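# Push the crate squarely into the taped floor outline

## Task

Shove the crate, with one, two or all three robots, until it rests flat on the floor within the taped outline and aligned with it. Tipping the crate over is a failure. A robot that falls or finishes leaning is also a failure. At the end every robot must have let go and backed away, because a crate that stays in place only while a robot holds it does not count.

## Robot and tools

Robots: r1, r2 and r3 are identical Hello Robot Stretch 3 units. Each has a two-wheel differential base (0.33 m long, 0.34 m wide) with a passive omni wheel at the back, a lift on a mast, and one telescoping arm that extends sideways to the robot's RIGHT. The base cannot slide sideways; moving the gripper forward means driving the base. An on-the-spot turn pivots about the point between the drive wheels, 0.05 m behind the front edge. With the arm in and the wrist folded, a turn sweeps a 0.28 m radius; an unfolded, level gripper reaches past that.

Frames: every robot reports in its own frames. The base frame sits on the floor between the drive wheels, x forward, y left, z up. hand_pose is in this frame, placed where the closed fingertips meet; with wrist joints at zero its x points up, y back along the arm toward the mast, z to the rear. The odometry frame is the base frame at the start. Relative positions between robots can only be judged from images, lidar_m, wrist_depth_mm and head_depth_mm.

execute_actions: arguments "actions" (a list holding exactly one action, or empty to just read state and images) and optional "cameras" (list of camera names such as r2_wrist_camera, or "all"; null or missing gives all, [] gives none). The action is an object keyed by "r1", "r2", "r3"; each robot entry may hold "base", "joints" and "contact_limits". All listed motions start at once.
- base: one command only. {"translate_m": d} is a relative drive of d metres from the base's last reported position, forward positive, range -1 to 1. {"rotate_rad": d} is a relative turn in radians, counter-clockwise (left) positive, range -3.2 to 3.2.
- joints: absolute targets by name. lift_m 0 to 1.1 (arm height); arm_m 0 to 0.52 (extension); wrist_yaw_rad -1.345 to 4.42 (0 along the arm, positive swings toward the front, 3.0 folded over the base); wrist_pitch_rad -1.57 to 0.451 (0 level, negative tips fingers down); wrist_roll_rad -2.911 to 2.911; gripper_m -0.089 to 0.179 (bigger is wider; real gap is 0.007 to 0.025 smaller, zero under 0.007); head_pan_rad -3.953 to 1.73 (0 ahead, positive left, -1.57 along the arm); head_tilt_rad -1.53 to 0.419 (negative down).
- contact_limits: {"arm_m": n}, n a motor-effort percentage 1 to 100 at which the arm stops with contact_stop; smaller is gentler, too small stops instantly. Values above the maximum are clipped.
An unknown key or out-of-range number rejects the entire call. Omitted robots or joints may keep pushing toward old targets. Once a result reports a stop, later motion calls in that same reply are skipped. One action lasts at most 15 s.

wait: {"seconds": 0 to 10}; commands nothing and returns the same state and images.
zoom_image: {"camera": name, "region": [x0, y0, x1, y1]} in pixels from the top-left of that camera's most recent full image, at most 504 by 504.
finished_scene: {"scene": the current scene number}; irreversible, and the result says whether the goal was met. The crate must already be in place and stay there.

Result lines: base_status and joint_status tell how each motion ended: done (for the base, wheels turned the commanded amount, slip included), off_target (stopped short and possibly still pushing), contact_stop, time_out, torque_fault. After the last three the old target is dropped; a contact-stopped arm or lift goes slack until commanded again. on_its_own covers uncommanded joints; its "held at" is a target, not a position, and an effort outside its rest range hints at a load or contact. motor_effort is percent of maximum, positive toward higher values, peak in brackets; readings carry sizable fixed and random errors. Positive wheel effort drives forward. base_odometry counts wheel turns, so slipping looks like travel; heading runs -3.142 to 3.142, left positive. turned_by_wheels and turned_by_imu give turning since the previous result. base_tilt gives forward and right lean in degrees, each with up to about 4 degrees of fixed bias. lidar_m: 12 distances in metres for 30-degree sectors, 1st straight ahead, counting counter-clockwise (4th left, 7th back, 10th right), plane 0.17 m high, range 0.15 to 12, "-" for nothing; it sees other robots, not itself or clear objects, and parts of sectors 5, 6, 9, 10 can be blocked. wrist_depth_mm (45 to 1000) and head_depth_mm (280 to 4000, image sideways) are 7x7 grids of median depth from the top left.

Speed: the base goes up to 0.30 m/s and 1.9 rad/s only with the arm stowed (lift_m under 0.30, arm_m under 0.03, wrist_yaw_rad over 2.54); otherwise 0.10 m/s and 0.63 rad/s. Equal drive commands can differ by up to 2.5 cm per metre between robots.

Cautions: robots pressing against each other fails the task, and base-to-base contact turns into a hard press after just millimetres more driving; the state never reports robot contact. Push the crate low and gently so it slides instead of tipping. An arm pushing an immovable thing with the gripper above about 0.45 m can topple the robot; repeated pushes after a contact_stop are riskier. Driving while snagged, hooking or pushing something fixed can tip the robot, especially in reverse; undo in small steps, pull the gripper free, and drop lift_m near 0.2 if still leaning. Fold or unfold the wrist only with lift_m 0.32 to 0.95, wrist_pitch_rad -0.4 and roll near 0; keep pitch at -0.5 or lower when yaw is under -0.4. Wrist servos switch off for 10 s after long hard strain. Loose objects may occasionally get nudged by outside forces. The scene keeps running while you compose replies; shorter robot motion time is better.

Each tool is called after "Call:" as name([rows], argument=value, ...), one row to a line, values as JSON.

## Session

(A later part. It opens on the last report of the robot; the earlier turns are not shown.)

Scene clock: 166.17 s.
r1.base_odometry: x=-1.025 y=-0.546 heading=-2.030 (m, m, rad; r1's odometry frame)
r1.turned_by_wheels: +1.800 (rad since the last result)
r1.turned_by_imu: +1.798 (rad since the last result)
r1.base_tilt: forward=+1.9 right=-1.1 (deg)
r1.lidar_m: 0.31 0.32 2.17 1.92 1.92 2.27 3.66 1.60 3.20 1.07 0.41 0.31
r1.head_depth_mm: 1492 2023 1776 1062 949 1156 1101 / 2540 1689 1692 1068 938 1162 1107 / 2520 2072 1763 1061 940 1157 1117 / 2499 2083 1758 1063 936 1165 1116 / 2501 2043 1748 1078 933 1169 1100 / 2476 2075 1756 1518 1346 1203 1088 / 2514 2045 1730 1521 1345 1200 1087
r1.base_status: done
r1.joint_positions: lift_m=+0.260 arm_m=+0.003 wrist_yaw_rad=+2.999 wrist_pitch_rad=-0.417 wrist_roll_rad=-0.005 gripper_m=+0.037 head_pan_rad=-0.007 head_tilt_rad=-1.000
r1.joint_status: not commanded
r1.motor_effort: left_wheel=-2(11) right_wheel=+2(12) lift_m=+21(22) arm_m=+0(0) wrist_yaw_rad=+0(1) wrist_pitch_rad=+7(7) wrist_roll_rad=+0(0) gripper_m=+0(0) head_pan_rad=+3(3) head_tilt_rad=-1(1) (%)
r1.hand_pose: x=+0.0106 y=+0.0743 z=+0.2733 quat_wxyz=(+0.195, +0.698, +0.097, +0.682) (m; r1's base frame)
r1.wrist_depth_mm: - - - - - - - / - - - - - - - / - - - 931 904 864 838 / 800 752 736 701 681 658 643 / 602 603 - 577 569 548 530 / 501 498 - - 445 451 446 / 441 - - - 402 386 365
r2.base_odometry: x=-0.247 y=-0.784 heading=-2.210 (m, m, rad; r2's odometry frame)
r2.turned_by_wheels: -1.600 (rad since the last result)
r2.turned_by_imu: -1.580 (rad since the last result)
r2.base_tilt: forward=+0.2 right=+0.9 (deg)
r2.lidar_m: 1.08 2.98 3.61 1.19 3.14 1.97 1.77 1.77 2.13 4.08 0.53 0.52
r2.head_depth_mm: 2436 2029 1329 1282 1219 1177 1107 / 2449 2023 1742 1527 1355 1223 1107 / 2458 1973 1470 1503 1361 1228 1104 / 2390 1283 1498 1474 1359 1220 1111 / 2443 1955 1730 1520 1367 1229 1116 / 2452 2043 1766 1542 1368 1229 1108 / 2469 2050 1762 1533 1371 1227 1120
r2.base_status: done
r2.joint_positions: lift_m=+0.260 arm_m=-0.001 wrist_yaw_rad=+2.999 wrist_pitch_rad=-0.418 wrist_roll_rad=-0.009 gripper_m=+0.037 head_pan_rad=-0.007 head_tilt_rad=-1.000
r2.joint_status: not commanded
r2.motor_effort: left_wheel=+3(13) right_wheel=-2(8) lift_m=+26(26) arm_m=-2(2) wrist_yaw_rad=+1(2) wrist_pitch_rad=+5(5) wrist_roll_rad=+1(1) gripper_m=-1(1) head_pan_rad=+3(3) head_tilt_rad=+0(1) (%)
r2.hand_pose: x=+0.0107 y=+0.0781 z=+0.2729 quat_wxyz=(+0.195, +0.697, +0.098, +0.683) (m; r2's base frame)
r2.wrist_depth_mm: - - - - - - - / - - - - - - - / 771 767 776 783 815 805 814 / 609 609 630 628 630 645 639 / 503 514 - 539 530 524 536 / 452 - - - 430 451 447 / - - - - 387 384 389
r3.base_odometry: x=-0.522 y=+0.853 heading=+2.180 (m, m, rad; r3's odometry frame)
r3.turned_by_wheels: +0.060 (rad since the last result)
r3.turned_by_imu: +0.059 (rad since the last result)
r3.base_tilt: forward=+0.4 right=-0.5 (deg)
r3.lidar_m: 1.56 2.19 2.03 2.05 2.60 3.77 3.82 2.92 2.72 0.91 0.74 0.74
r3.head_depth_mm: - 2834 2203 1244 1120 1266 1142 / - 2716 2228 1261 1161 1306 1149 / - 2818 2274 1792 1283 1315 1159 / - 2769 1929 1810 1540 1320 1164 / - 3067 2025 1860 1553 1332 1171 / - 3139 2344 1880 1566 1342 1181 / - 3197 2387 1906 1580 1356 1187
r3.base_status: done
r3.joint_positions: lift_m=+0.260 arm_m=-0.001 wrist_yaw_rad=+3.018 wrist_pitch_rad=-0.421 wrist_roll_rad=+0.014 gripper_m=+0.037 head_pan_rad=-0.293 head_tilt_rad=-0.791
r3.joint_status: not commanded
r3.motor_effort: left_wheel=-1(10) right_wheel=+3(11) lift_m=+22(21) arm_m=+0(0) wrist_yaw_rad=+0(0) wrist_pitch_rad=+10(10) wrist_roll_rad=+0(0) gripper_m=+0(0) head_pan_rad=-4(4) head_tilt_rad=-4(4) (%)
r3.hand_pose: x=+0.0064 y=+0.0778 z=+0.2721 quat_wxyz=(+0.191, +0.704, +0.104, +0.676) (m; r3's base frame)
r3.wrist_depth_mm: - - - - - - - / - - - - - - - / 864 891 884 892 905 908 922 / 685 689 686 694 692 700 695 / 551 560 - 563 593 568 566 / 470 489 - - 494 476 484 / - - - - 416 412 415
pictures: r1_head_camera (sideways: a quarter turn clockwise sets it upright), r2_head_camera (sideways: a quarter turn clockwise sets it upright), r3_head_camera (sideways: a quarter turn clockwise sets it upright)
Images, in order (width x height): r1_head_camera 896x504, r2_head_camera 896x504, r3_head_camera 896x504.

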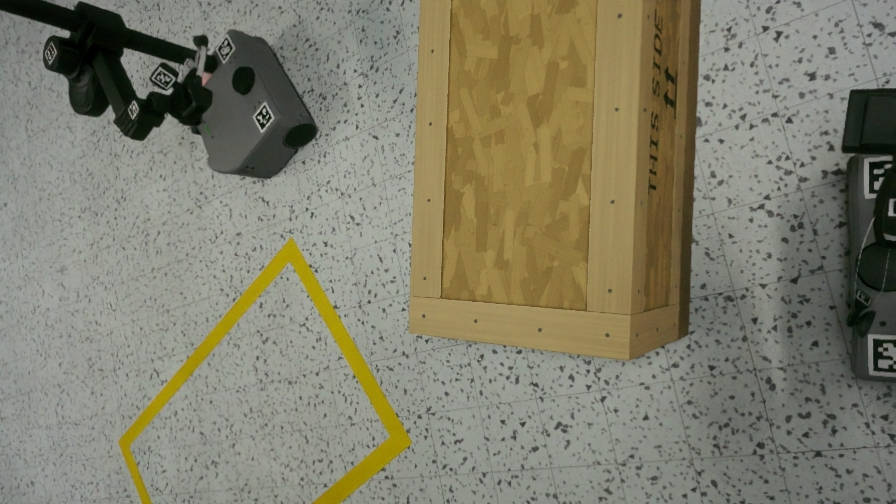

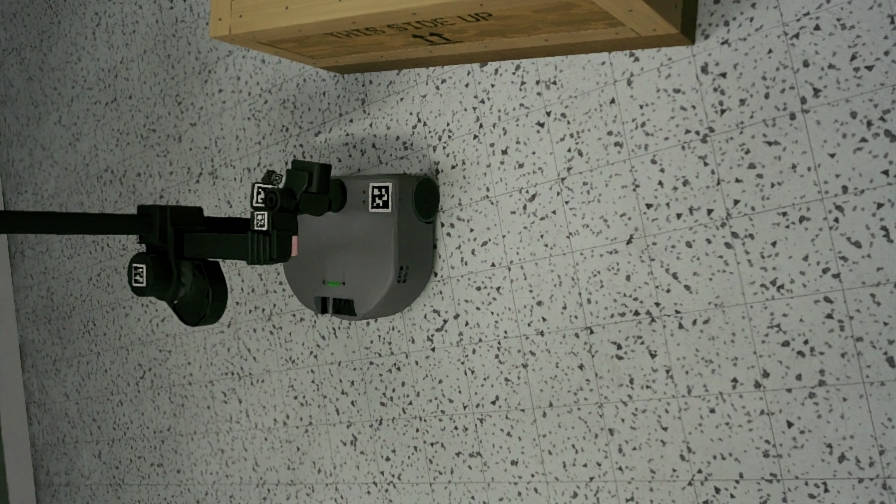

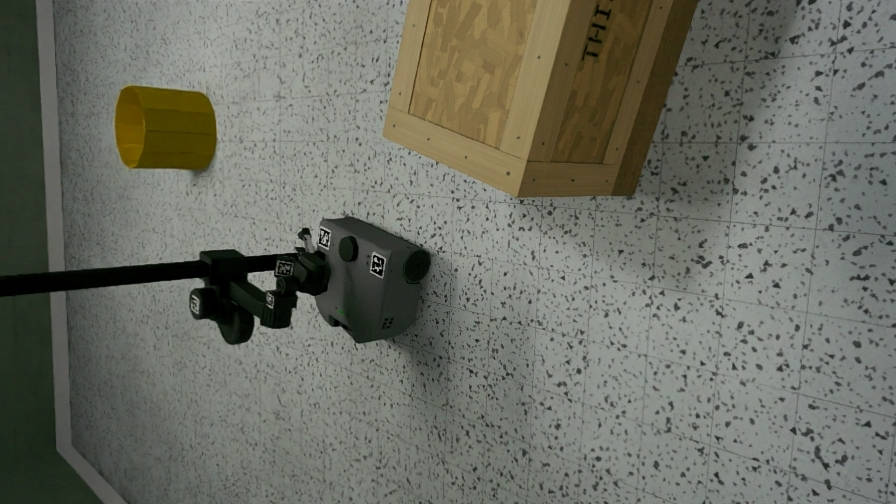

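Call:
execute_actions([
  {"r1":{"base":{"translate_m":0.22}},"r2":{"base":{"translate_m":0.455}},"r3":{"base":{"translate_m":1.0}}},
], cameras=[])

Call:
execute_actions([
  {"r2":{"base":{"rotate_rad":-1.57}},"r3":{"base":{"rotate_rad":-2.06},"joints":{"head_pan_rad":0,"head_tilt_rad":-1.0}}},
], cameras=["r1_head_camera","r2_head_camera","r3_head_camera"])

Scene clock: 180.77 s.
r1.base_odometry: x=-1.122 y=-0.743 heading=-2.030 (m, m, rad; r1's odometry frame)
r1.turned_by_wheels: +0.000 (rad since the last result)
r1.turned_by_imu: -0.001 (rad since the last result)
r1.base_tilt: forward=+1.8 right=-1.1 (deg)
r1.lidar_m: - - 0.15 1.96 1.97 2.33 3.86 1.79 0.69 0.29 0.15 -
r1.head_depth_mm: 2516 2102 1773 1543 945 845 1056 / 2507 2076 1760 1532 941 842 796 / 2531 2087 1757 1525 941 843 788 / 2550 2088 1744 1526 937 838 792 / 2516 2048 1747 1516 952 836 873 / 2500 2044 1751 1523 1340 1201 1096 / 2489 2058 1749 1525 1341 1201 1086
r1.base_status: done
r1.joint_positions: lift_m=+0.260 arm_m=+0.003 wrist_yaw_rad=+2.999 wrist_pitch_rad=-0.417 wrist_roll_rad=-0.005 gripper_m=+0.037 head_pan_rad=-0.007 head_tilt_rad=-1.000
r1.joint_status: not commanded
r1.motor_effort: left_wheel=-3(10) right_wheel=+2(10) lift_m=+21(22) arm_m=+0(0) wrist_yaw_rad=+1(1) wrist_pitch_rad=+7(7) wrist_roll_rad=+0(0) gripper_m=+0(0) head_pan_rad=+3(3) head_tilt_rad=-1(0) (%)
r1.hand_pose: x=+0.0106 y=+0.0743 z=+0.2733 quat_wxyz=(+0.195, +0.698, +0.097, +0.682) (m; r1's base frame)
r1.wrist_depth_mm: - - - - - 143 99 / - - - - - 146 100 / - - 978 934 867 151 103 / 771 756 708 716 698 154 104 / 614 595 - 571 563 159 108 / 508 509 - - 438 163 110 / 440 - - - 301 157 111
r2.base_odometry: x=-0.518 y=-1.149 heading=-2.210 (m, m, rad; r2's odometry frame)
r2.turned_by_wheels: +0.000 (rad since the last result)
r2.turned_by_imu: +0.002 (rad since the last result)
r2.base_tilt: forward=+0.3 right=+1.0 (deg)
r2.lidar_m: 2.53 2.55 3.07 1.23 1.23 2.46 2.21 2.22 0.78 0.36 0.38 0.56
r2.head_depth_mm: 2403 1885 1650 1310 1170 1198 1103 / 2382 2047 1023 1014 1204 1220 1108 / 2363 2021 1749 1320 1247 1222 1114 / 2342 2035 1752 1536 1356 1220 1113 / 2338 2057 1763 1537 1369 1226 1111 / 2339 2076 1766 1539 1364 1229 1116 / 2283 2048 1761 1527 1364 1229 1116
r2.base_status: done
r2.joint_positions: lift_m=+0.260 arm_m=-0.001 wrist_yaw_rad=+2.999 wrist_pitch_rad=-0.418 wrist_roll_rad=-0.009 gripper_m=+0.037 head_pan_rad=-0.007 head_tilt_rad=-1.000
r2.joint_status: not commanded
r2.motor_effort: left_wheel=+2(12) right_wheel=-1(6) lift_m=+26(27) arm_m=-2(2) wrist_yaw_rad=+1(1) wrist_pitch_rad=+5(5) wrist_roll_rad=+1(1) gripper_m=+0(1) head_pan_rad=+4(3) head_tilt_rad=+1(0) (%)
r2.hand_pose: x=+0.0106 y=+0.0781 z=+0.2729 quat_wxyz=(+0.195, +0.697, +0.098, +0.683) (m; r2's base frame)
r2.wrist_depth_mm: - - - - - - - / - - - - - - - / 791 768 782 816 802 799 814 / 605 608 624 635 638 638 641 / 511 510 - 533 525 522 534 / 448 - - - 426 440 450 / - - - - 384 389 388
r3.base_odometry: x=-1.094 y=+1.673 heading=+2.180 (m, m, rad; r3's odometry frame)
r3.turned_by_wheels: +0.000 (rad since the last result)
r3.turned_by_imu: -0.004 (rad since the last result)
r3.base_tilt: forward=+0.4 right=-0.6 (deg)
r3.lidar_m: 2.67 1.77 1.64 1.66 2.09 4.41 4.74 3.35 0.35 0.39 0.78 1.86
r3.head_depth_mm: 3438 2886 2055 1783 1500 1295 1143 / 3521 2903 2246 1805 1513 1306 1148 / 3572 2975 2263 1826 1524 1313 1155 / 3665 2992 2289 1839 1547 1324 1157 / 3636 3055 2311 1852 1557 1341 1170 / 3669 3127 2351 1888 1573 1347 1182 / 3509 3180 2377 1903 1586 1350 1184
r3.base_status: done
r3.joint_positions: lift_m=+0.260 arm_m=-0.001 wrist_yaw_rad=+3.018 wrist_pitch_rad=-0.421 wrist_roll_rad=+0.014 gripper_m=+0.037 head_pan_rad=-0.293 head_tilt_rad=-0.791
r3.joint_status: not commanded
r3.motor_effort: left_wheel=-2(10) right_wheel=+2(12) lift_m=+21(22) arm_m=+0(0) wrist_yaw_rad=+1(0) wrist_pitch_rad=+10(10) wrist_roll_rad=+0(0) gripper_m=+0(1) head_pan_rad=-5(5) head_tilt_rad=-4(3) (%)
r3.hand_pose: x=+0.0064 y=+0.0779 z=+0.2721 quat_wxyz=(+0.191, +0.704, +0.104, +0.676) (m; r3's base frame)
r3.wrist_depth_mm: - - - - - - - / - - - - - - - / 885 863 894 895 905 896 905 / 690 682 684 687 704 696 696 / 557 561 - 561 586 563 570 / 469 488 - - 494 478 478 / - - - - 409 408 416
pictures: none
No camera images: the call's "cameras" was empty. Leave "cameras" out to get every camera's image.

Scene clock: 183.33 s.
r1.base_odometry: x=-1.122 y=-0.743 heading=-2.030 (m, m, rad; r1's odometry frame)
r1.turned_by_wheels: +0.000 (rad since the last result)
r1.turned_by_imu: +0.000 (rad since the last result)
r1.base_tilt: forward=+1.9 right=-1.0 (deg)
r1.lidar_m: - - 0.15 1.97 1.96 2.33 3.85 1.78 0.62 0.29 0.15 -
r1.head_depth_mm: 2559 2087 1767 1535 944 844 1051 / 2531 2088 1751 1525 946 844 794 / 2550 2074 1759 1528 937 841 787 / 2536 2062 1749 1522 941 843 792 / 2511 2049 1763 1524 949 840 874 / 2512 2053 1746 1517 1341 1207 1094 / 2493 2054 1750 1508 1335 1198 1083
r1.base_status: not commanded
r1.joint_positions: lift_m=+0.260 arm_m=+0.003 wrist_yaw_rad=+2.999 wrist_pitch_rad=-0.417 wrist_roll_rad=-0.005 gripper_m=+0.037 head_pan_rad=-0.007 head_tilt_rad=-1.000
r1.joint_status: not commanded
r1.motor_effort: left_wheel=-3(2) right_wheel=+2(2) lift_m=+21(21) arm_m=+0(0) wrist_yaw_rad=-1(0) wrist_pitch_rad=+7(7) wrist_roll_rad=+0(0) gripper_m=+0(0) head_pan_rad=+3(2) head_tilt_rad=-1(0) (%)
r1.hand_pose: x=+0.0106 y=+0.0743 z=+0.2733 quat_wxyz=(+0.195, +0.698, +0.097, +0.682) (m; r1's base frame)
r1.wrist_depth_mm: - - - - - 143 99 / - - - - - 147 101 / - - 992 917 918 150 102 / 784 739 731 707 669 155 104 / 612 596 - 575 564 159 108 / 502 510 - - 439 163 110 / 441 - - - 299 157 112
r2.base_odometry: x=-0.518 y=-1.149 heading=+2.504 (m, m, rad; r2's odometry frame)
r2.turned_by_wheels: -1.570 (rad since the last result)
r2.turned_by_imu: -1.550 (rad since the last result)
r2.base_tilt: forward=+0.2 right=+0.9 (deg)
r2.lidar_m: 0.36 0.39 0.58 2.54 2.55 3.12 1.23 1.24 2.43 2.21 0.74 0.75
r2.head_depth_mm: 2430 2019 1732 1492 1319 1216 1107 / 2457 2032 1753 1522 1359 1222 1104 / 2464 2039 1747 1103 995 1188 1106 / 2442 2048 1745 1069 947 1175 1116 / 2462 2046 1747 1073 953 1176 1111 / 2475 2051 1750 1076 966 1190 1107 / 2455 2051 1759 1077 969 1190 1115
r2.base_status: done
r2.joint_positions: lift_m=+0.260 arm_m=-0.001 wrist_yaw_rad=+2.999 wrist_pitch_rad=-0.418 wrist_roll_rad=-0.009 gripper_m=+0.037 head_pan_rad=-0.007 head_tilt_rad=-1.000
r2.joint_status: not commanded
r2.motor_effort: left_wheel=+3(13) right_wheel=-1(8) lift_m=+26(26) arm_m=-3(2) wrist_yaw_rad=+1(2) wrist_pitch_rad=+5(5) wrist_roll_rad=+1(1) gripper_m=+0(1) head_pan_rad=+3(4) head_tilt_rad=+0(0) (%)
r2.hand_pose: x=+0.0106 y=+0.0781 z=+0.2729 quat_wxyz=(+0.195, +0.697, +0.098, +0.683) (m; r2's base frame)
r2.wrist_depth_mm: - - - - 765 528 375 / - - - 721 685 540 374 / 778 753 799 650 613 543 378 / 614 615 631 634 645 550 384 / 510 509 - 540 534 512 377 / 450 - - - 427 447 381 / - - - - 384 387 369
r3.base_odometry: x=-1.094 y=+1.673 heading=+0.120 (m, m, rad; r3's odometry frame)
r3.turned_by_wheels: -2.060 (rad since the last result)
r3.turned_by_imu: -2.027 (rad since the last result)
r3.base_tilt: forward=+0.4 right=-0.6 (deg)
r3.lidar_m: 0.35 0.39 0.78 1.86 2.51 1.74 1.64 1.67 2.17 4.69 4.77 0.35
r3.head_depth_mm: 2425 2017 1724 1512 1339 1207 1096 / 2486 2048 1280 1455 1328 1214 1101 / 2502 2051 1227 1074 949 1173 1110 / 2526 2107 1242 1076 960 1190 1114 / 2576 2072 1305 1086 981 1212 1121 / 2486 1325 1522 1552 1333 1245 1127 / 2665 2163 1837 1595 1385 1262 1134
r3.base_status: done
r3.joint_positions: lift_m=+0.260 arm_m=+0.000 wrist_yaw_rad=+3.018 wrist_pitch_rad=-0.421 wrist_roll_rad=+0.014 gripper_m=+0.037 head_pan_rad=-0.007 head_tilt_rad=-0.988
r3.joint_status: all done
r3.motor_effort: left_wheel=+3(13) right_wheel=-3(9) lift_m=+21(21) arm_m=+0(0) wrist_yaw_rad=-1(0) wrist_pitch_rad=+10(10) wrist_roll_rad=+0(0) gripper_m=+0(1) head_pan_rad=+4(31) head_tilt_rad=-5(23) (%)
r3.hand_pose: x=+0.0064 y=+0.0778 z=+0.2721 quat_wxyz=(+0.191, +0.704, +0.104, +0.676) (m; r3's base frame)
r3.wrist_depth_mm: - - - - - - - / - - - - - 774 - / 887 888 901 894 849 718 736 / 682 684 687 685 704 695 669 / 559 560 - 559 585 565 454 / 470 488 - - 495 476 448 / - - - - 411 412 418
pictures: r1_head_camera (sideways: a quarter turn clockwise sets it upright), r2_head_camera (sideways: a quarter turn clockwise sets it upright), r3_head_camera (sideways: a quarter turn clockwise sets it upright)
Images, in order (width x height): r1_head_camera 896x504, r2_head_camera 896x504, r3_head_camera 896x504.

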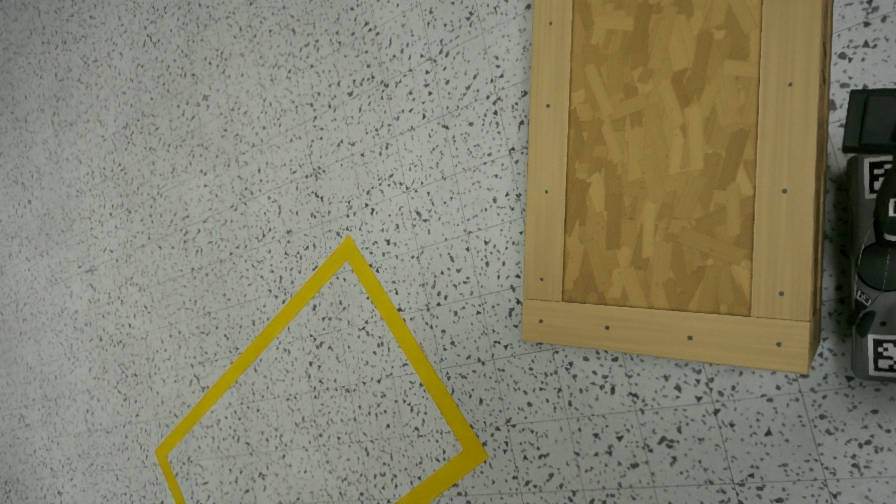

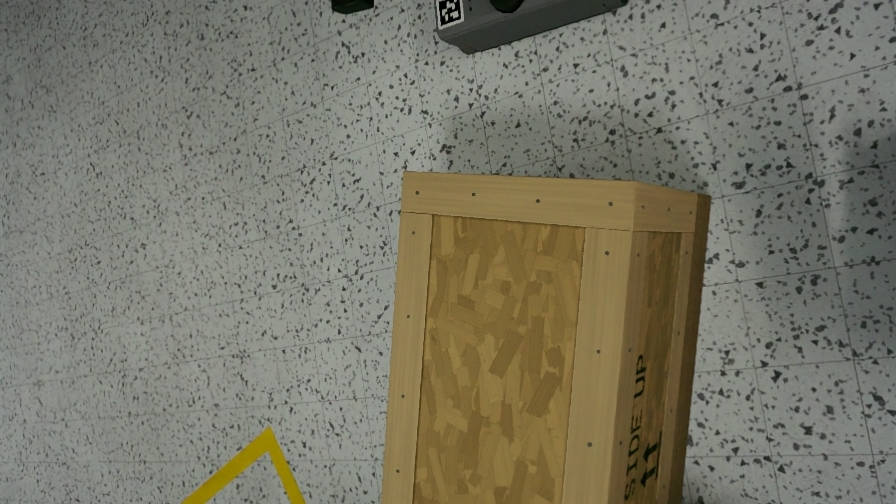

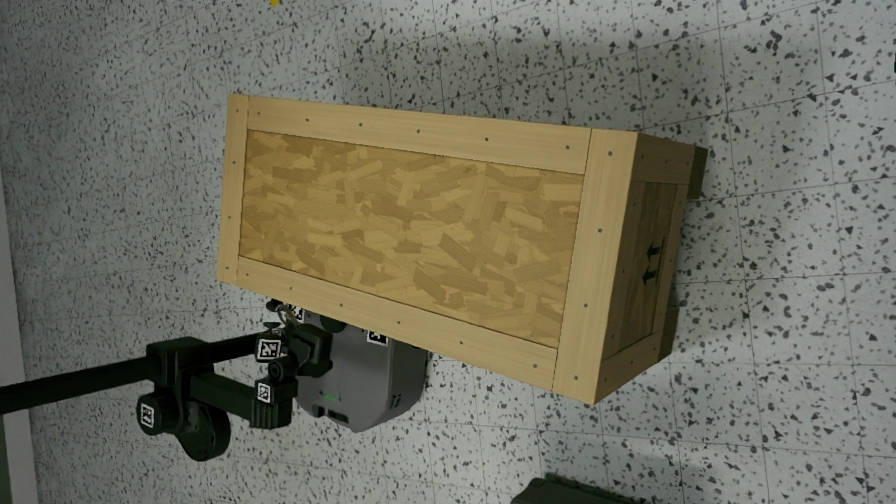

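Call:
execute_actions([
  {"r2":{"base":{"rotate_rad":-0.06}},"r3":{"base":{"translate_m":0.24}}},
], cameras=[])

Call:
execute_actions([
  {"r1":{"joints":{"lift_m":0.56}},"r3":{"base":{"translate_m":0.15},"joints":{"lift_m":0.5,"head_tilt_rad":-1.3}}},
], cameras=["r1_head_camera","r2_head_camera","r3_head_camera"])

Scene clock: 191.63 s.
r1.base_odometry: x=-1.122 y=-0.743 heading=-2.030 (m, m, rad; r1's odometry frame)
r1.turned_by_wheels: +0.000 (rad since the last result)
r1.turned_by_imu: +0.000 (rad since the last result)
r1.base_tilt: forward=+1.9 right=-1.1 (deg)
r1.lidar_m: - - 0.15 1.97 1.97 2.33 3.88 1.79 0.61 0.29 0.15 -
r1.head_depth_mm: 2574 2095 1775 1532 943 844 1058 / 2540 2084 1775 1528 939 842 796 / 2541 2063 1765 1537 939 841 786 / 2518 2085 1746 1515 938 843 792 / 2441 2075 1762 1516 950 839 875 / 2526 2065 1729 1529 1344 1191 1091 / 2507 2028 1743 1518 1340 1198 1091
r1.base_status: not commanded
r1.joint_positions: lift_m=+0.260 arm_m=+0.003 wrist_yaw_rad=+2.999 wrist_pitch_rad=-0.417 wrist_roll_rad=-0.005 gripper_m=+0.037 head_pan_rad=-0.007 head_tilt_rad=-1.000
r1.joint_status: not commanded
r1.motor_effort: left_wheel=-3(2) right_wheel=+3(2) lift_m=+21(22) arm_m=+0(0) wrist_yaw_rad=-1(1) wrist_pitch_rad=+7(7) wrist_roll_rad=+0(0) gripper_m=+0(0) head_pan_rad=+3(3) head_tilt_rad=+0(0) (%)
r1.hand_pose: x=+0.0106 y=+0.0743 z=+0.2733 quat_wxyz=(+0.195, +0.698, +0.097, +0.682) (m; r1's base frame)
r1.wrist_depth_mm: - - - - - 143 99 / - - - - - 146 100 / - - 967 927 905 150 102 / 771 745 725 693 694 154 104 / 620 584 - 559 565 158 108 / 515 509 - - 432 163 110 / 443 - - - 300 157 112
r2.base_odometry: x=-0.518 y=-1.149 heading=+2.444 (m, m, rad; r2's odometry frame)
r2.turned_by_wheels: -0.060 (rad since the last result)
r2.turned_by_imu: -0.060 (rad since the last result)
r2.base_tilt: forward=+0.2 right=+1.0 (deg)
r2.lidar_m: 0.36 0.38 0.54 2.54 2.54 3.00 1.24 1.23 2.51 2.21 2.21 0.58
r2.head_depth_mm: 2405 2038 1723 885 1216 1212 1105 / 2443 2034 1644 1287 1214 1216 1107 / 2440 2041 1742 1369 1293 1201 1109 / 2484 2041 1738 1071 947 1167 1106 / 2476 2059 1756 1069 948 1177 1113 / 2489 2080 1747 1075 956 1176 1115 / 2474 2056 1767 1078 959 1184 1116
r2.base_status: done
r2.joint_positions: lift_m=+0.260 arm_m=-0.001 wrist_yaw_rad=+2.999 wrist_pitch_rad=-0.418 wrist_roll_rad=-0.009 gripper_m=+0.037 head_pan_rad=-0.007 head_tilt_rad=-1.000
r2.joint_status: not commanded
r2.motor_effort: left_wheel=+2(10) right_wheel=-2(8) lift_m=+26(26) arm_m=-3(2) wrist_yaw_rad=+1(2) wrist_pitch_rad=+5(5) wrist_roll_rad=+1(1) gripper_m=+0(0) head_pan_rad=+4(2) head_tilt_rad=+0(0) (%)
r2.hand_pose: x=+0.0106 y=+0.0781 z=+0.2729 quat_wxyz=(+0.195, +0.697, +0.098, +0.683) (m; r2's base frame)
r2.wrist_depth_mm: - - - - 754 501 353 / - - - 677 659 503 358 / 758 766 791 638 636 504 362 / 606 615 623 629 623 518 367 / 507 508 - 539 529 488 368 / 446 - - - 430 445 372 / - - - - 384 390 365
r3.base_odometry: x=-0.856 y=+1.702 heading=+0.120 (m, m, rad; r3's odometry frame)
r3.turned_by_wheels: +0.000 (rad since the last result)
r3.turned_by_imu: -0.001 (rad since the last result)
r3.base_tilt: forward=+0.4 right=-0.6 (deg)
r3.lidar_m: - 0.15 0.22 1.83 2.89 1.99 1.88 1.91 2.49 4.68 4.72 -
r3.head_depth_mm: 2457 2016 1734 1502 1342 1203 1095 / 2447 2057 1210 1076 956 871 1060 / 2515 2055 1223 1076 945 850 803 / 2556 2109 1240 1079 954 857 985 / 2596 2127 1767 1104 959 860 1076 / 2507 1192 1192 1373 1392 881 1101 / 2517 2169 1756 1589 1404 1248 1135
r3.base_status: done
r3.joint_positions: lift_m=+0.260 arm_m=+0.000 wrist_yaw_rad=+3.018 wrist_pitch_rad=-0.421 wrist_roll_rad=+0.014 gripper_m=+0.037 head_pan_rad=-0.007 head_tilt_rad=-0.988
r3.joint_status: not commanded
r3.motor_effort: left_wheel=+2(14) right_wheel=-2(9) lift_m=+21(21) arm_m=+0(0) wrist_yaw_rad=+0(1) wrist_pitch_rad=+10(10) wrist_roll_rad=+0(0) gripper_m=+1(1) head_pan_rad=+4(4) head_tilt_rad=-4(4) (%)
r3.hand_pose: x=+0.0064 y=+0.0778 z=+0.2721 quat_wxyz=(+0.191, +0.704, +0.104, +0.676) (m; r3's base frame)
r3.wrist_depth_mm: - - - - - 256 160 / - - - - 767 254 158 / 879 871 900 834 696 250 156 / 676 681 684 686 689 247 156 / 560 560 - 568 453 240 155 / 471 488 - - 382 237 153 / - - - - 413 217 151
pictures: none
No camera images: the call's "cameras" was empty. Leave "cameras" out to get every camera's image.

Scene clock: 195.20 s.
r1.base_odometry: x=-1.122 y=-0.743 heading=-2.030 (m, m, rad; r1's odometry frame)
r1.turned_by_wheels: +0.000 (rad since the last result)
r1.turned_by_imu: +0.000 (rad since the last result)
r1.base_tilt: forward=+1.9 right=-1.0 (deg)
r1.lidar_m: - - 0.15 1.96 1.97 2.33 3.87 1.79 0.61 0.29 0.15 -
r1.head_depth_mm: 2543 2096 1766 1547 940 845 791 / 2545 2097 1774 1532 939 845 794 / 2546 2077 1778 1534 942 841 791 / 2506 2070 1750 1513 935 838 787 / 2485 2056 1753 1527 949 836 816 / 2494 2059 1748 1510 1342 1205 1095 / 2496 2061 1750 1497 1333 1200 1084
r1.base_status: not commanded
r1.joint_positions: lift_m=+0.560 arm_m=+0.003 wrist_yaw_rad=+2.999 wrist_pitch_rad=-0.417 wrist_roll_rad=-0.005 gripper_m=+0.037 head_pan_rad=-0.007 head_tilt_rad=-1.000
r1.joint_status: all done
r1.motor_effort: left_wheel=-3(2) right_wheel=+2(2) lift_m=+39(38) arm_m=+0(0) wrist_yaw_rad=+1(0) wrist_pitch_rad=+7(7) wrist_roll_rad=+0(0) gripper_m=+0(0) head_pan_rad=+3(3) head_tilt_rad=-1(1) (%)
r1.hand_pose: x=+0.0106 y=+0.0743 z=+0.5726 quat_wxyz=(+0.195, +0.698, +0.097, +0.682) (m; r1's base frame)
r1.wrist_depth_mm: - - - - - - - / - - - - - - - / - - - - - - - / - - - - - - - / - - - - - 967 969 / 932 887 - 828 802 832 780 / 753 763 721 727 670 300 295
r2.base_odometry: x=-0.518 y=-1.149 heading=+2.444 (m, m, rad; r2's odometry frame)
r2.turned_by_wheels: +0.000 (rad since the last result)
r2.turned_by_imu: -0.001 (rad since the last result)
r2.base_tilt: forward=+0.2 right=+0.9 (deg)
r2.lidar_m: 0.36 0.38 0.54 2.54 2.55 2.99 1.24 1.23 2.52 2.21 2.21 0.52
r2.head_depth_mm: 2437 552 660 1289 1289 1221 1112 / 2461 2029 943 889 1173 1213 1107 / 2436 2032 1680 1315 1190 1201 1111 / 2454 2030 1748 1069 949 1171 1107 / 2465 2030 1752 1072 950 1179 1106 / 2457 2060 1758 1072 953 1180 1118 / 2467 2038 1760 1078 955 1177 1114
r2.base_status: not commanded
r2.joint_positions: lift_m=+0.260 arm_m=-0.001 wrist_yaw_rad=+2.999 wrist_pitch_rad=-0.418 wrist_roll_rad=-0.009 gripper_m=+0.037 head_pan_rad=-0.007 head_tilt_rad=-1.000
r2.joint_status: not commanded
r2.motor_effort: left_wheel=+3(3) right_wheel=-2(2) lift_m=+26(26) arm_m=-2(3) wrist_yaw_rad=+1(1) wrist_pitch_rad=+5(5) wrist_roll_rad=+1(1) gripper_m=+0(1) head_pan_rad=+3(4) head_tilt_rad=+0(0) (%)
r2.hand_pose: x=+0.0106 y=+0.0781 z=+0.2729 quat_wxyz=(+0.195, +0.697, +0.098, +0.683) (m; r2's base frame)
r2.wrist_depth_mm: - - - - - 493 354 / - - - 692 675 503 359 / 781 767 787 639 636 506 365 / 611 612 619 633 632 515 365 / 507 510 - 537 524 497 368 / 443 - - - 429 448 373 / - - - - 381 387 367
r3.base_odometry: x=-0.707 y=+1.720 heading=+0.120 (m, m, rad; r3's odometry frame)
r3.turned_by_wheels: +0.000 (rad since the last result)
r3.turned_by_imu: -0.198 (rad since the last result)
r3.base_tilt: forward=+0.4 right=-0.6 (deg)
r3.lidar_m: - - 0.15 0.20 1.97 2.26 1.95 1.95 2.24 3.83 4.66 -
r3.head_depth_mm: 1574 1477 1382 1299 1231 - - / 1584 1483 1389 1312 1235 - - / 1603 1055 979 912 866 - - / 1604 1045 979 923 869 - - / 1628 1055 987 925 877 1199 - / 1644 1068 1001 930 880 1204 - / 1629 1323 1279 1355 1284 1212 1162
r3.base_status: translate_m off_target (by the wheels' count: +0.1497 of +0.1500)
r3.joint_positions: lift_m=+0.500 arm_m=+0.000 wrist_yaw_rad=+3.017 wrist_pitch_rad=-0.419 wrist_roll_rad=+0.014 gripper_m=+0.037 head_pan_rad=-0.005 head_tilt_rad=-1.288
r3.joint_status: all done
r3.on_its_own: left_wheel is at rest, and its effort (+49) is outside its rest range (-18 to +18); right_wheel is at rest, and its effort (+37) is outside its rest range (-18 to +18)
r3.motor_effort: left_wheel=+49(66) right_wheel=+37(77) lift_m=+28(31) arm_m=+0(0) wrist_yaw_rad=+1(2) wrist_pitch_rad=+9(10) wrist_roll_rad=+0(0) gripper_m=+0(0) head_pan_rad=+2(5) head_tilt_rad=-5(25) (%)
r3.hand_pose: x=+0.0065 y=+0.0781 z=+0.5122 quat_wxyz=(+0.191, +0.704, +0.103, +0.677) (m; r3's base frame)
r3.wrist_depth_mm: - - - - - - - / - - - - - - - / - - - 960 - - - / - - - 827 880 - 440 / 875 879 - 831 367 358 360 / 755 753 - 723 311 302 303 / 661 657 644 629 257 261 261
pictures: r1_head_camera (sideways: a quarter turn clockwise sets it upright), r2_head_camera (sideways: a quarter turn clockwise sets it upright), r3_head_camera (sideways: a quarter turn clockwise sets it upright)
Images, in order (width x height): r1_head_camera 896x504, r2_head_camera 896x504, r3_head_camera 896x504.

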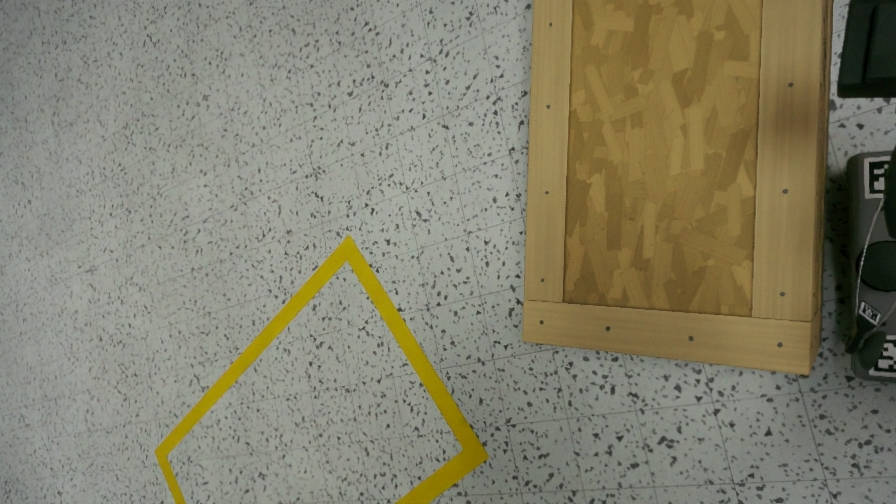

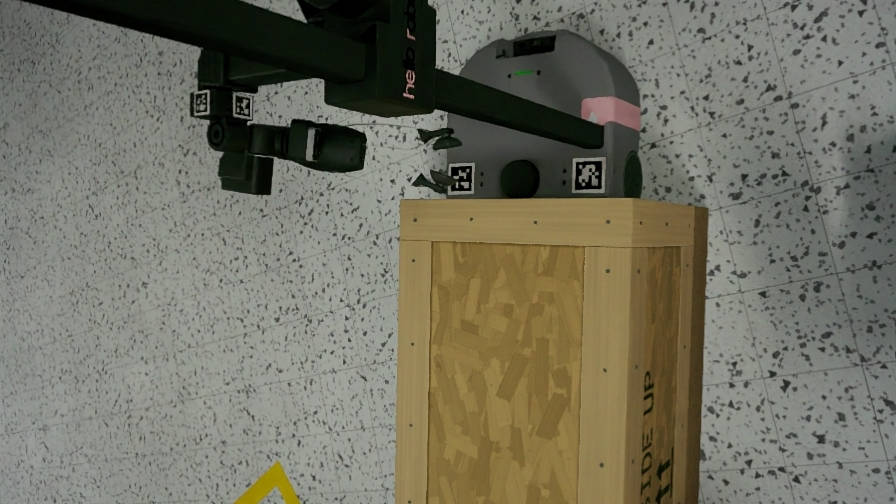

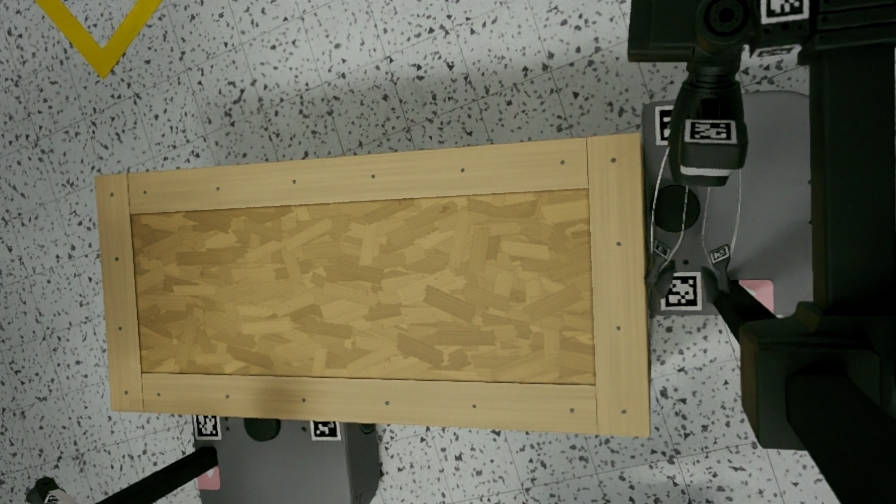

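Call:
execute_actions([
  {"r2":{"base":{"translate_m":0.12}},"r3":{"base":{"translate_m":-0.3},"joints":{"lift_m":0.26,"head_tilt_rad":-0.9,"head_pan_rad":-0.3}}},
], cameras=[])

Call:
execute_actions([
  {"r1":{"base":{"translate_m":0.03}},"r2":{"base":{"translate_m":0.18},"joints":{"lift_m":0.5}},"r3":{"base":{"translate_m":-0.25}}},
], cameras=[])

Call:
execute_actions([
  {"r1":{"base":{"translate_m":0.2}},"r2":{"base":{"translate_m":0.2}}},
], cameras=["r1_head_camera","r2_head_camera","r3_head_camera"])

Scene clock: 205.30 s.
r1.base_odometry: x=-1.122 y=-0.743 heading=-2.030 (m, m, rad; r1's odometry frame)
r1.turned_by_wheels: +0.000 (rad since the last result)
r1.turned_by_imu: +0.000 (rad since the last result)
r1.base_tilt: forward=+1.8 right=-1.0 (deg)
r1.lidar_m: - - 0.15 1.96 1.96 2.32 3.86 1.79 0.56 0.29 0.15 -
r1.head_depth_mm: 2530 2107 1771 1528 941 846 791 / 2526 2093 1755 1531 941 844 793 / 2506 2079 1762 1516 938 842 791 / 2495 2098 1762 1529 943 840 792 / 2497 2040 1752 1530 949 838 819 / 2474 2063 1748 1526 1343 1198 1095 / 2493 2062 1739 1515 1341 1199 1094
r1.base_status: not commanded
r1.joint_positions: lift_m=+0.560 arm_m=+0.003 wrist_yaw_rad=+2.999 wrist_pitch_rad=-0.417 wrist_roll_rad=-0.005 gripper_m=+0.037 head_pan_rad=-0.007 head_tilt_rad=-1.000
r1.joint_status: not commanded
r1.motor_effort: left_wheel=-2(3) right_wheel=+2(2) lift_m=+39(39) arm_m=+0(0) wrist_yaw_rad=+1(1) wrist_pitch_rad=+7(7) wrist_roll_rad=+0(0) gripper_m=+0(0) head_pan_rad=+2(2) head_tilt_rad=-1(1) (%)
r1.hand_pose: x=+0.0106 y=+0.0743 z=+0.5726 quat_wxyz=(+0.195, +0.698, +0.097, +0.682) (m; r1's base frame)
r1.wrist_depth_mm: - - - - - - - / - - - - - - - / - - - - - - - / - - - - - - - / - - - - - 985 932 / 908 865 - 843 788 801 781 / 749 751 729 719 671 304 299
r2.base_odometry: x=-0.610 y=-1.072 heading=+2.444 (m, m, rad; r2's odometry frame)
r2.turned_by_wheels: +0.000 (rad since the last result)
r2.turned_by_imu: +0.000 (rad since the last result)
r2.base_tilt: forward=+0.3 right=+0.9 (deg)
r2.lidar_m: 0.24 0.25 0.36 0.65 2.57 3.02 1.35 1.35 2.49 2.19 0.59 0.62
r2.head_depth_mm: 2402 2024 1732 1520 1243 1183 1106 / 2449 2025 1740 1528 1349 1216 1111 / 2468 2039 1751 1534 1317 1187 1115 / 2424 2038 1758 1542 955 880 1119 / 2457 2052 1757 1538 949 881 1111 / 2479 2080 1768 1538 955 880 1110 / 2490 2063 1765 1530 957 885 1116
r2.base_status: done
r2.joint_positions: lift_m=+0.260 arm_m=-0.001 wrist_yaw_rad=+2.999 wrist_pitch_rad=-0.418 wrist_roll_rad=-0.009 gripper_m=+0.037 head_pan_rad=-0.007 head_tilt_rad=-1.000
r2.joint_status: not commanded
r2.motor_effort: left_wheel=+2(13) right_wheel=-3(7) lift_m=+26(26) arm_m=-2(2) wrist_yaw_rad=+1(1) wrist_pitch_rad=+5(5) wrist_roll_rad=+1(1) gripper_m=-1(0) head_pan_rad=+3(3) head_tilt_rad=+0(0) (%)
r2.hand_pose: x=+0.0106 y=+0.0781 z=+0.2729 quat_wxyz=(+0.195, +0.697, +0.098, +0.683) (m; r2's base frame)
r2.wrist_depth_mm: - - - - 552 337 239 / - - 861 655 569 342 244 / 776 768 636 594 578 346 248 / 620 616 627 625 580 349 249 / 513 514 - 531 501 357 252 / 446 - - - 433 362 255 / - - - - 386 351 256
r3.base_odometry: x=-1.005 y=+1.684 heading=+0.120 (m, m, rad; r3's odometry frame)
r3.turned_by_wheels: +0.000 (rad since the last result)
r3.turned_by_imu: -0.001 (rad since the last result)
r3.base_tilt: forward=+0.4 right=-0.6 (deg)
r3.lidar_m: 0.35 0.36 0.62 1.81 3.41 1.93 1.66 1.66 1.91 3.28 4.76 0.36
r3.head_depth_mm: 2905 2330 1895 1616 1400 1236 1110 / 3000 2364 1932 1625 1408 1246 1111 / 3062 2375 1945 1639 1419 1256 1124 / 3088 2408 1958 1657 1044 924 1127 / 2998 2456 1987 1167 1009 908 1116 / 2904 2475 1397 1178 1015 896 1095 / 2795 2510 2041 1190 1027 902 1115
r3.base_status: done
r3.joint_positions: lift_m=+0.260 arm_m=+0.000 wrist_yaw_rad=+3.017 wrist_pitch_rad=-0.419 wrist_roll_rad=+0.014 gripper_m=+0.037 head_pan_rad=-0.293 head_tilt_rad=-0.901
r3.joint_status: all done
r3.motor_effort: left_wheel=+1(36) right_wheel=+0(31) lift_m=+21(26) arm_m=+0(0) wrist_yaw_rad=+1(0) wrist_pitch_rad=+9(9) wrist_roll_rad=+0(0) gripper_m=-1(1) head_pan_rad=-4(32) head_tilt_rad=+1(22) (%)
r3.hand_pose: x=+0.0065 y=+0.0781 z=+0.2726 quat_wxyz=(+0.191, +0.704, +0.103, +0.677) (m; r3's base frame)
r3.wrist_depth_mm: - - - - - - - / - - - - - 711 663 / 878 889 890 895 622 624 380 / 687 686 695 698 665 662 387 / 559 557 - 567 582 549 385 / 473 486 - - 496 481 427 / - - - - 417 413 413
pictures: none
No camera images: the call's "cameras" was empty. Leave "cameras" out to get every camera's image.

Scene clock: 208.30 s.
r1.base_odometry: x=-1.136 y=-0.770 heading=-2.031 (m, m, rad; r1's odometry frame)
r1.turned_by_wheels: -0.001 (rad since the last result)
r1.turned_by_imu: -0.004 (rad since the last result)
r1.base_tilt: forward=+1.9 right=-1.0 (deg)
r1.lidar_m: - - 2.24 1.97 1.97 2.33 3.88 1.81 3.14 0.20 0.15 -
r1.head_depth_mm: 2578 2092 1784 1536 942 844 778 / 2519 2092 1761 1541 940 846 783 / 2513 2056 1765 1537 937 841 784 / 2526 2075 1765 1512 939 841 779 / 2507 2048 1763 1513 946 840 776 / 2511 2061 1754 1515 1347 1205 1087 / 2492 2072 1737 1524 1336 1208 1086
r1.base_status: translate_m off_target (by the wheels' count: +0.0299 of +0.0300)
r1.joint_positions: lift_m=+0.560 arm_m=+0.003 wrist_yaw_rad=+2.999 wrist_pitch_rad=-0.417 wrist_roll_rad=-0.005 gripper_m=+0.037 head_pan_rad=-0.007 head_tilt_rad=-1.000
r1.joint_status: not commanded
r1.on_its_own: right_wheel is at rest, and its effort (+44) is outside its rest range (-18 to +18)
r1.motor_effort: left_wheel=-1(7) right_wheel=+44(55) lift_m=+39(39) arm_m=+0(0) wrist_yaw_rad=+0(0) wrist_pitch_rad=+7(7) wrist_roll_rad=+0(0) gripper_m=-1(0) head_pan_rad=+4(3) head_tilt_rad=-1(1) (%)
r1.hand_pose: x=+0.0106 y=+0.0743 z=+0.5726 quat_wxyz=(+0.195, +0.698, +0.097, +0.682) (m; r1's base frame)
r1.wrist_depth_mm: - - - - - - - / - - - - - - - / - - - - - - - / - - - - - - - / - - - - - 969 924 / 916 872 - 834 795 790 784 / 760 760 745 741 311 301 295
r2.base_odometry: x=-0.748 y=-0.957 heading=+2.444 (m, m, rad; r2's odometry frame)
r2.turned_by_wheels: +0.000 (rad since the last result)
r2.turned_by_imu: +0.001 (rad since the last result)
r2.base_tilt: forward=+0.2 right=+0.9 (deg)
r2.lidar_m: - - 0.15 0.30 2.61 3.07 1.52 1.53 2.43 0.73 0.70 -
r2.head_depth_mm: 2450 2032 1719 1522 1356 1211 1106 / 2443 2028 1726 1546 1354 1216 1112 / 2438 2039 1730 1529 1358 1184 1079 / 2488 2041 1748 1528 945 854 776 / 2475 2059 1729 1536 950 856 776 / 2458 2058 1754 1538 951 859 778 / 2503 2066 1765 1547 957 858 776
r2.base_status: done
r2.joint_positions: lift_m=+0.500 arm_m=-0.001 wrist_yaw_rad=+2.999 wrist_pitch_rad=-0.418 wrist_roll_rad=-0.009 gripper_m=+0.037 head_pan_rad=-0.007 head_tilt_rad=-1.000
r2.joint_status: all done
r2.motor_effort: left_wheel=+3(12) right_wheel=-1(8) lift_m=+37(41) arm_m=-2(2) wrist_yaw_rad=+1(1) wrist_pitch_rad=+5(5) wrist_roll_rad=+0(1) gripper_m=+1(1) head_pan_rad=+3(3) head_tilt_rad=+0(1) (%)
r2.hand_pose: x=+0.0106 y=+0.0781 z=+0.5125 quat_wxyz=(+0.195, +0.697, +0.098, +0.683) (m; r2's base frame)
r2.wrist_depth_mm: - - - - - - - / - - - 758 706 - - / - - - 563 505 511 - / - - 755 606 396 398 402 / 817 811 - 696 330 328 329 / 691 703 - 679 267 277 280 / 600 606 605 604 238 241 243
r3.base_odometry: x=-1.253 y=+1.654 heading=+0.120 (m, m, rad; r3's odometry frame)
r3.turned_by_wheels: +0.000 (rad since the last result)
r3.turned_by_imu: +0.000 (rad since the last result)
r3.base_tilt: forward=+0.4 right=-0.6 (deg)
r3.lidar_m: 0.59 0.62 3.84 1.81 2.91 1.65 1.42 1.42 1.64 2.81 4.81 3.86
r3.head_depth_mm: 2942 2334 1909 1614 1401 1242 1109 / 3004 2346 1922 1622 1409 1246 1116 / 3096 2380 1936 1631 1428 1253 1123 / 3127 2430 1978 1665 1383 1267 1128 / 3140 2450 1944 1167 1076 1263 1139 / 3065 2476 1404 1182 1063 1258 1147 / 2983 2519 1417 1190 1050 1161 1155
r3.base_status: done
r3.joint_positions: lift_m=+0.260 arm_m=+0.000 wrist_yaw_rad=+3.017 wrist_pitch_rad=-0.419 wrist_roll_rad=+0.014 gripper_m=+0.037 head_pan_rad=-0.293 head_tilt_rad=-0.901
r3.joint_status: not commanded
r3.motor_effort: left_wheel=+0(9) right_wheel=+0(9) lift_m=+22(21) arm_m=+0(0) wrist_yaw_rad=+1(1) wrist_pitch_rad=+9(9) wrist_roll_rad=+0(0) gripper_m=+0(1) head_pan_rad=-4(4) head_tilt_rad=+2(1) (%)
r3.hand_pose: x=+0.0065 y=+0.0781 z=+0.2726 quat_wxyz=(+0.191, +0.704, +0.103, +0.677) (m; r3's base frame)
r3.wrist_depth_mm: - - - - - - - / - - - - - - - / 882 873 895 908 902 856 569 / 682 682 688 692 682 674 530 / 555 562 - 561 592 569 534 / 477 490 - - 490 483 480 / - - - - 414 412 418
pictures: none
No camera images: the call's "cameras" was empty. Leave "cameras" out to get every camera's image.

Scene clock: 212.17 s.
r1.base_odometry: x=-1.224 y=-0.949 heading=-2.031 (m, m, rad; r1's odometry frame)
r1.turned_by_wheels: +0.000 (rad since the last result)
r1.turned_by_imu: -0.050 (rad since the last result)
r1.base_tilt: forward=+1.9 right=-0.9 (deg)
r1.lidar_m: - - 2.30 1.98 1.97 2.27 3.84 1.82 3.22 0.20 0.15 -
r1.head_depth_mm: 2563 2076 1781 1535 944 849 780 / 2550 2108 1745 1529 936 846 783 / 2518 2087 1764 1533 938 840 780 / 2508 2085 1751 1530 936 841 780 / 2530 2054 1751 1521 930 837 771 / 2515 2070 1753 1523 1339 1187 1084 / 2497 2059 1750 1520 1339 1201 1089
r1.base_status: translate_m off_target (by the wheels' count: +0.1998 of +0.2000)
r1.joint_positions: lift_m=+0.560 arm_m=+0.003 wrist_yaw_rad=+2.999 wrist_pitch_rad=-0.417 wrist_roll_rad=-0.005 gripper_m=+0.037 head_pan_rad=-0.006 head_tilt_rad=-0.999
r1.joint_status: not commanded
r1.on_its_own: left_wheel is at rest, and its effort (+49) is outside its rest range (-18 to +18); right_wheel is at rest, and its effort (+30) is outside its rest range (-18 to +18)
r1.motor_effort: left_wheel=+49(70) right_wheel=+30(76) lift_m=+38(39) arm_m=+0(0) wrist_yaw_rad=+0(0) wrist_pitch_rad=+7(7) wrist_roll_rad=+0(0) gripper_m=+0(0) head_pan_rad=+3(3) head_tilt_rad=-2(1) (%)
r1.hand_pose: x=+0.0106 y=+0.0743 z=+0.5727 quat_wxyz=(+0.195, +0.698, +0.097, +0.682) (m; r1's base frame)
r1.wrist_depth_mm: - - - - - - - / - - - - - - - / - - - - - - - / - - - - - - - / - - - 999 - 971 908 / 894 887 - 813 802 789 800 / 771 759 741 725 312 302 299
r2.base_odometry: x=-0.901 y=-0.828 heading=+2.444 (m, m, rad; r2's odometry frame)
r2.turned_by_wheels: +0.001 (rad since the last result)
r2.turned_by_imu: -0.036 (rad since the last result)
r2.base_tilt: forward=+0.2 right=+1.0 (deg)
r2.lidar_m: - - 0.15 0.21 2.61 3.01 1.54 1.53 2.48 0.73 0.70 -
r2.head_depth_mm: 2425 2035 1737 1521 1356 1217 1104 / 2446 2061 1748 1537 1358 1216 1112 / 2460 2054 1740 1520 1360 1191 1081 / 2472 2051 1758 1541 1374 852 776 / 2451 2049 1756 1537 1366 857 777 / 2489 2070 1751 1542 1369 859 778 / 2465 2076 1767 1535 1372 859 780
r2.base_status: translate_m off_target (by the wheels' count: +0.1998 of +0.2000)
r2.joint_positions: lift_m=+0.500 arm_m=-0.001 wrist_yaw_rad=+3.000 wrist_pitch_rad=-0.417 wrist_roll_rad=-0.009 gripper_m=+0.037 head_pan_rad=-0.006 head_tilt_rad=-0.998
r2.joint_status: not commanded
r2.on_its_own: left_wheel is at rest, and its effort (+46) is outside its rest range (-18 to +18); right_wheel is at rest, and its effort (+25) is outside its rest range (-18 to +18)
r2.motor_effort: left_wheel=+46(81) right_wheel=+25(46) lift_m=+34(37) arm_m=-2(2) wrist_yaw_rad=+0(2) wrist_pitch_rad=+5(5) wrist_roll_rad=+1(1) gripper_m=+0(0) head_pan_rad=+2(3) head_tilt_rad=-1(1) (%)
r2.hand_pose: x=+0.0105 y=+0.0782 z=+0.5127 quat_wxyz=(+0.195, +0.697, +0.098, +0.683) (m; r2's base frame)
r2.wrist_depth_mm: - - - - - - - / - - - 702 701 - - / - - 887 527 506 509 - / - - 746 430 396 398 402 / 810 815 - 639 329 326 330 / 704 696 - 515 267 277 281 / 600 604 613 551 239 242 243
r3.base_odometry: x=-1.253 y=+1.654 heading=+0.120 (m, m, rad; r3's odometry frame)
r3.turned_by_wheels: +0.000 (rad since the last result)
r3.turned_by_imu: -0.001 (rad since the last result)
r3.base_tilt: forward=+0.4 right=-0.6 (deg)
r3.lidar_m: 0.60 0.62 3.82 1.81 2.90 1.65 1.42 1.42 1.64 2.81 4.81 3.85
r3.head_depth_mm: 2934 2322 1886 1608 1402 1239 1108 / 3004 2352 1925 1639 1409 1245 1116 / 3051 2381 1940 1640 1420 1253 1125 / 3160 2401 1971 1663 1377 1256 1127 / 3124 2444 1937 1162 1076 1275 1137 / 3095 2478 1402 1177 1059 1259 1146 / 2973 2521 1420 1193 1043 1151 1154
r3.base_status: not commanded
r3.joint_positions: lift_m=+0.260 arm_m=+0.000 wrist_yaw_rad=+3.017 wrist_pitch_rad=-0.419 wrist_roll_rad=+0.014 gripper_m=+0.037 head_pan_rad=-0.293 head_tilt_rad=-0.901
r3.joint_status: not commanded
r3.motor_effort: left_wheel=+0(0) right_wheel=+0(0) lift_m=+22(21) arm_m=+0(0) wrist_yaw_rad=+0(1) wrist_pitch_rad=+9(9) wrist_roll_rad=+0(0) gripper_m=+0(1) head_pan_rad=-4(5) head_tilt_rad=+1(1) (%)
r3.hand_pose: x=+0.0065 y=+0.0781 z=+0.2726 quat_wxyz=(+0.191, +0.704, +0.103, +0.677) (m; r3's base frame)
r3.wrist_depth_mm: - - - - - - - / - - - - - - - / 898 877 892 902 891 883 569 / 680 691 685 697 693 663 530 / 556 557 - 569 587 566 536 / 477 490 - - 494 478 478 / - - - - 409 416 421
pictures: r1_head_camera (sideways: a quarter turn clockwise sets it upright), r2_head_camera (sideways: a quarter turn clockwise sets it upright), r3_head_camera (sideways: a quarter turn clockwise sets it upright)
Images, in order (width x height): r1_head_camera 896x504, r2_head_camera 896x504, r3_head_camera 896x504.

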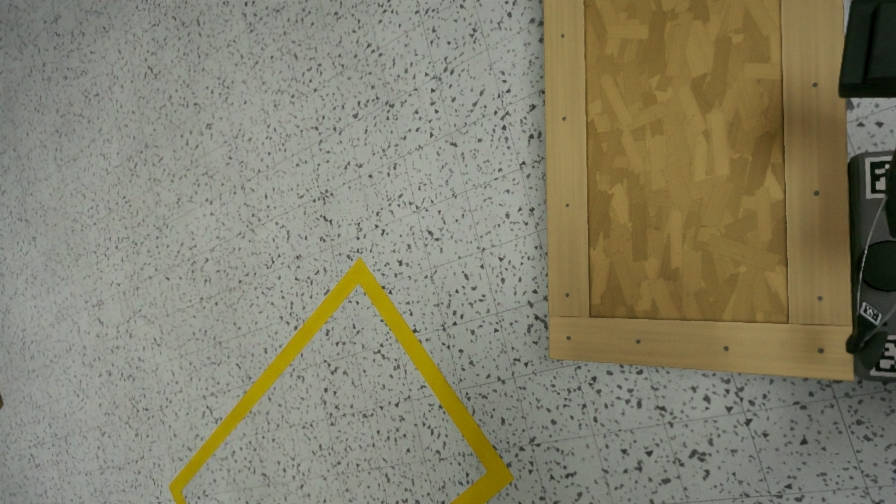

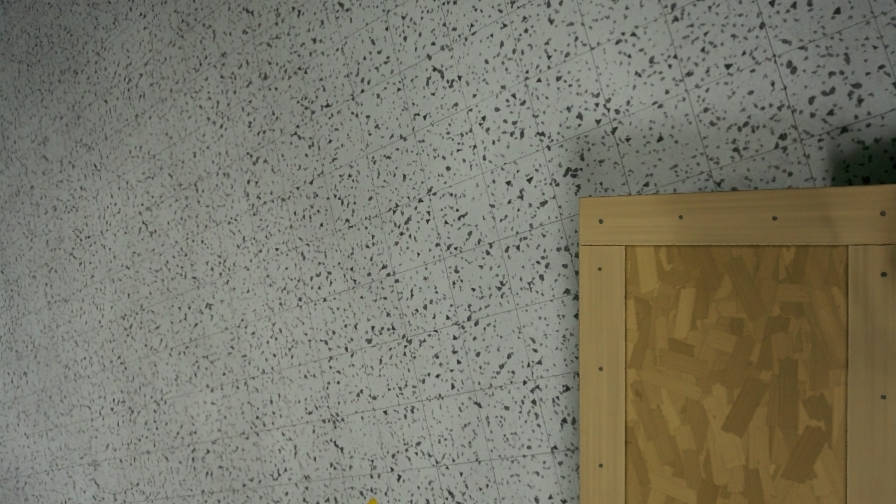

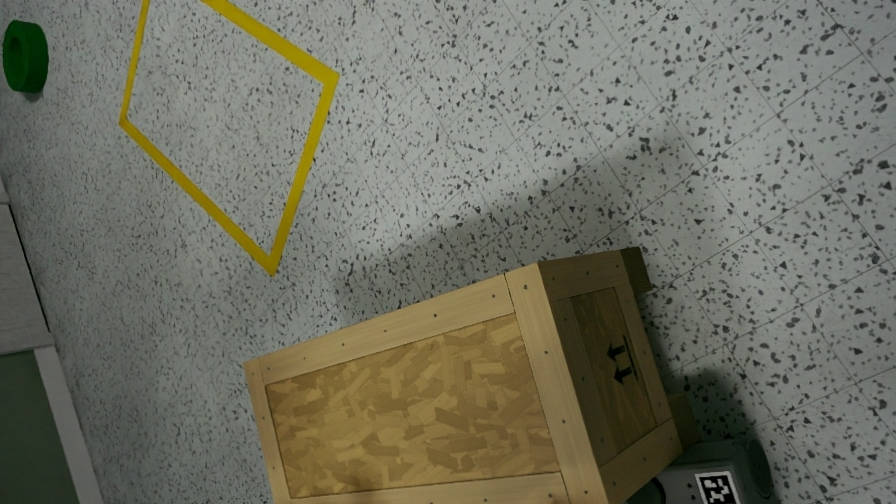

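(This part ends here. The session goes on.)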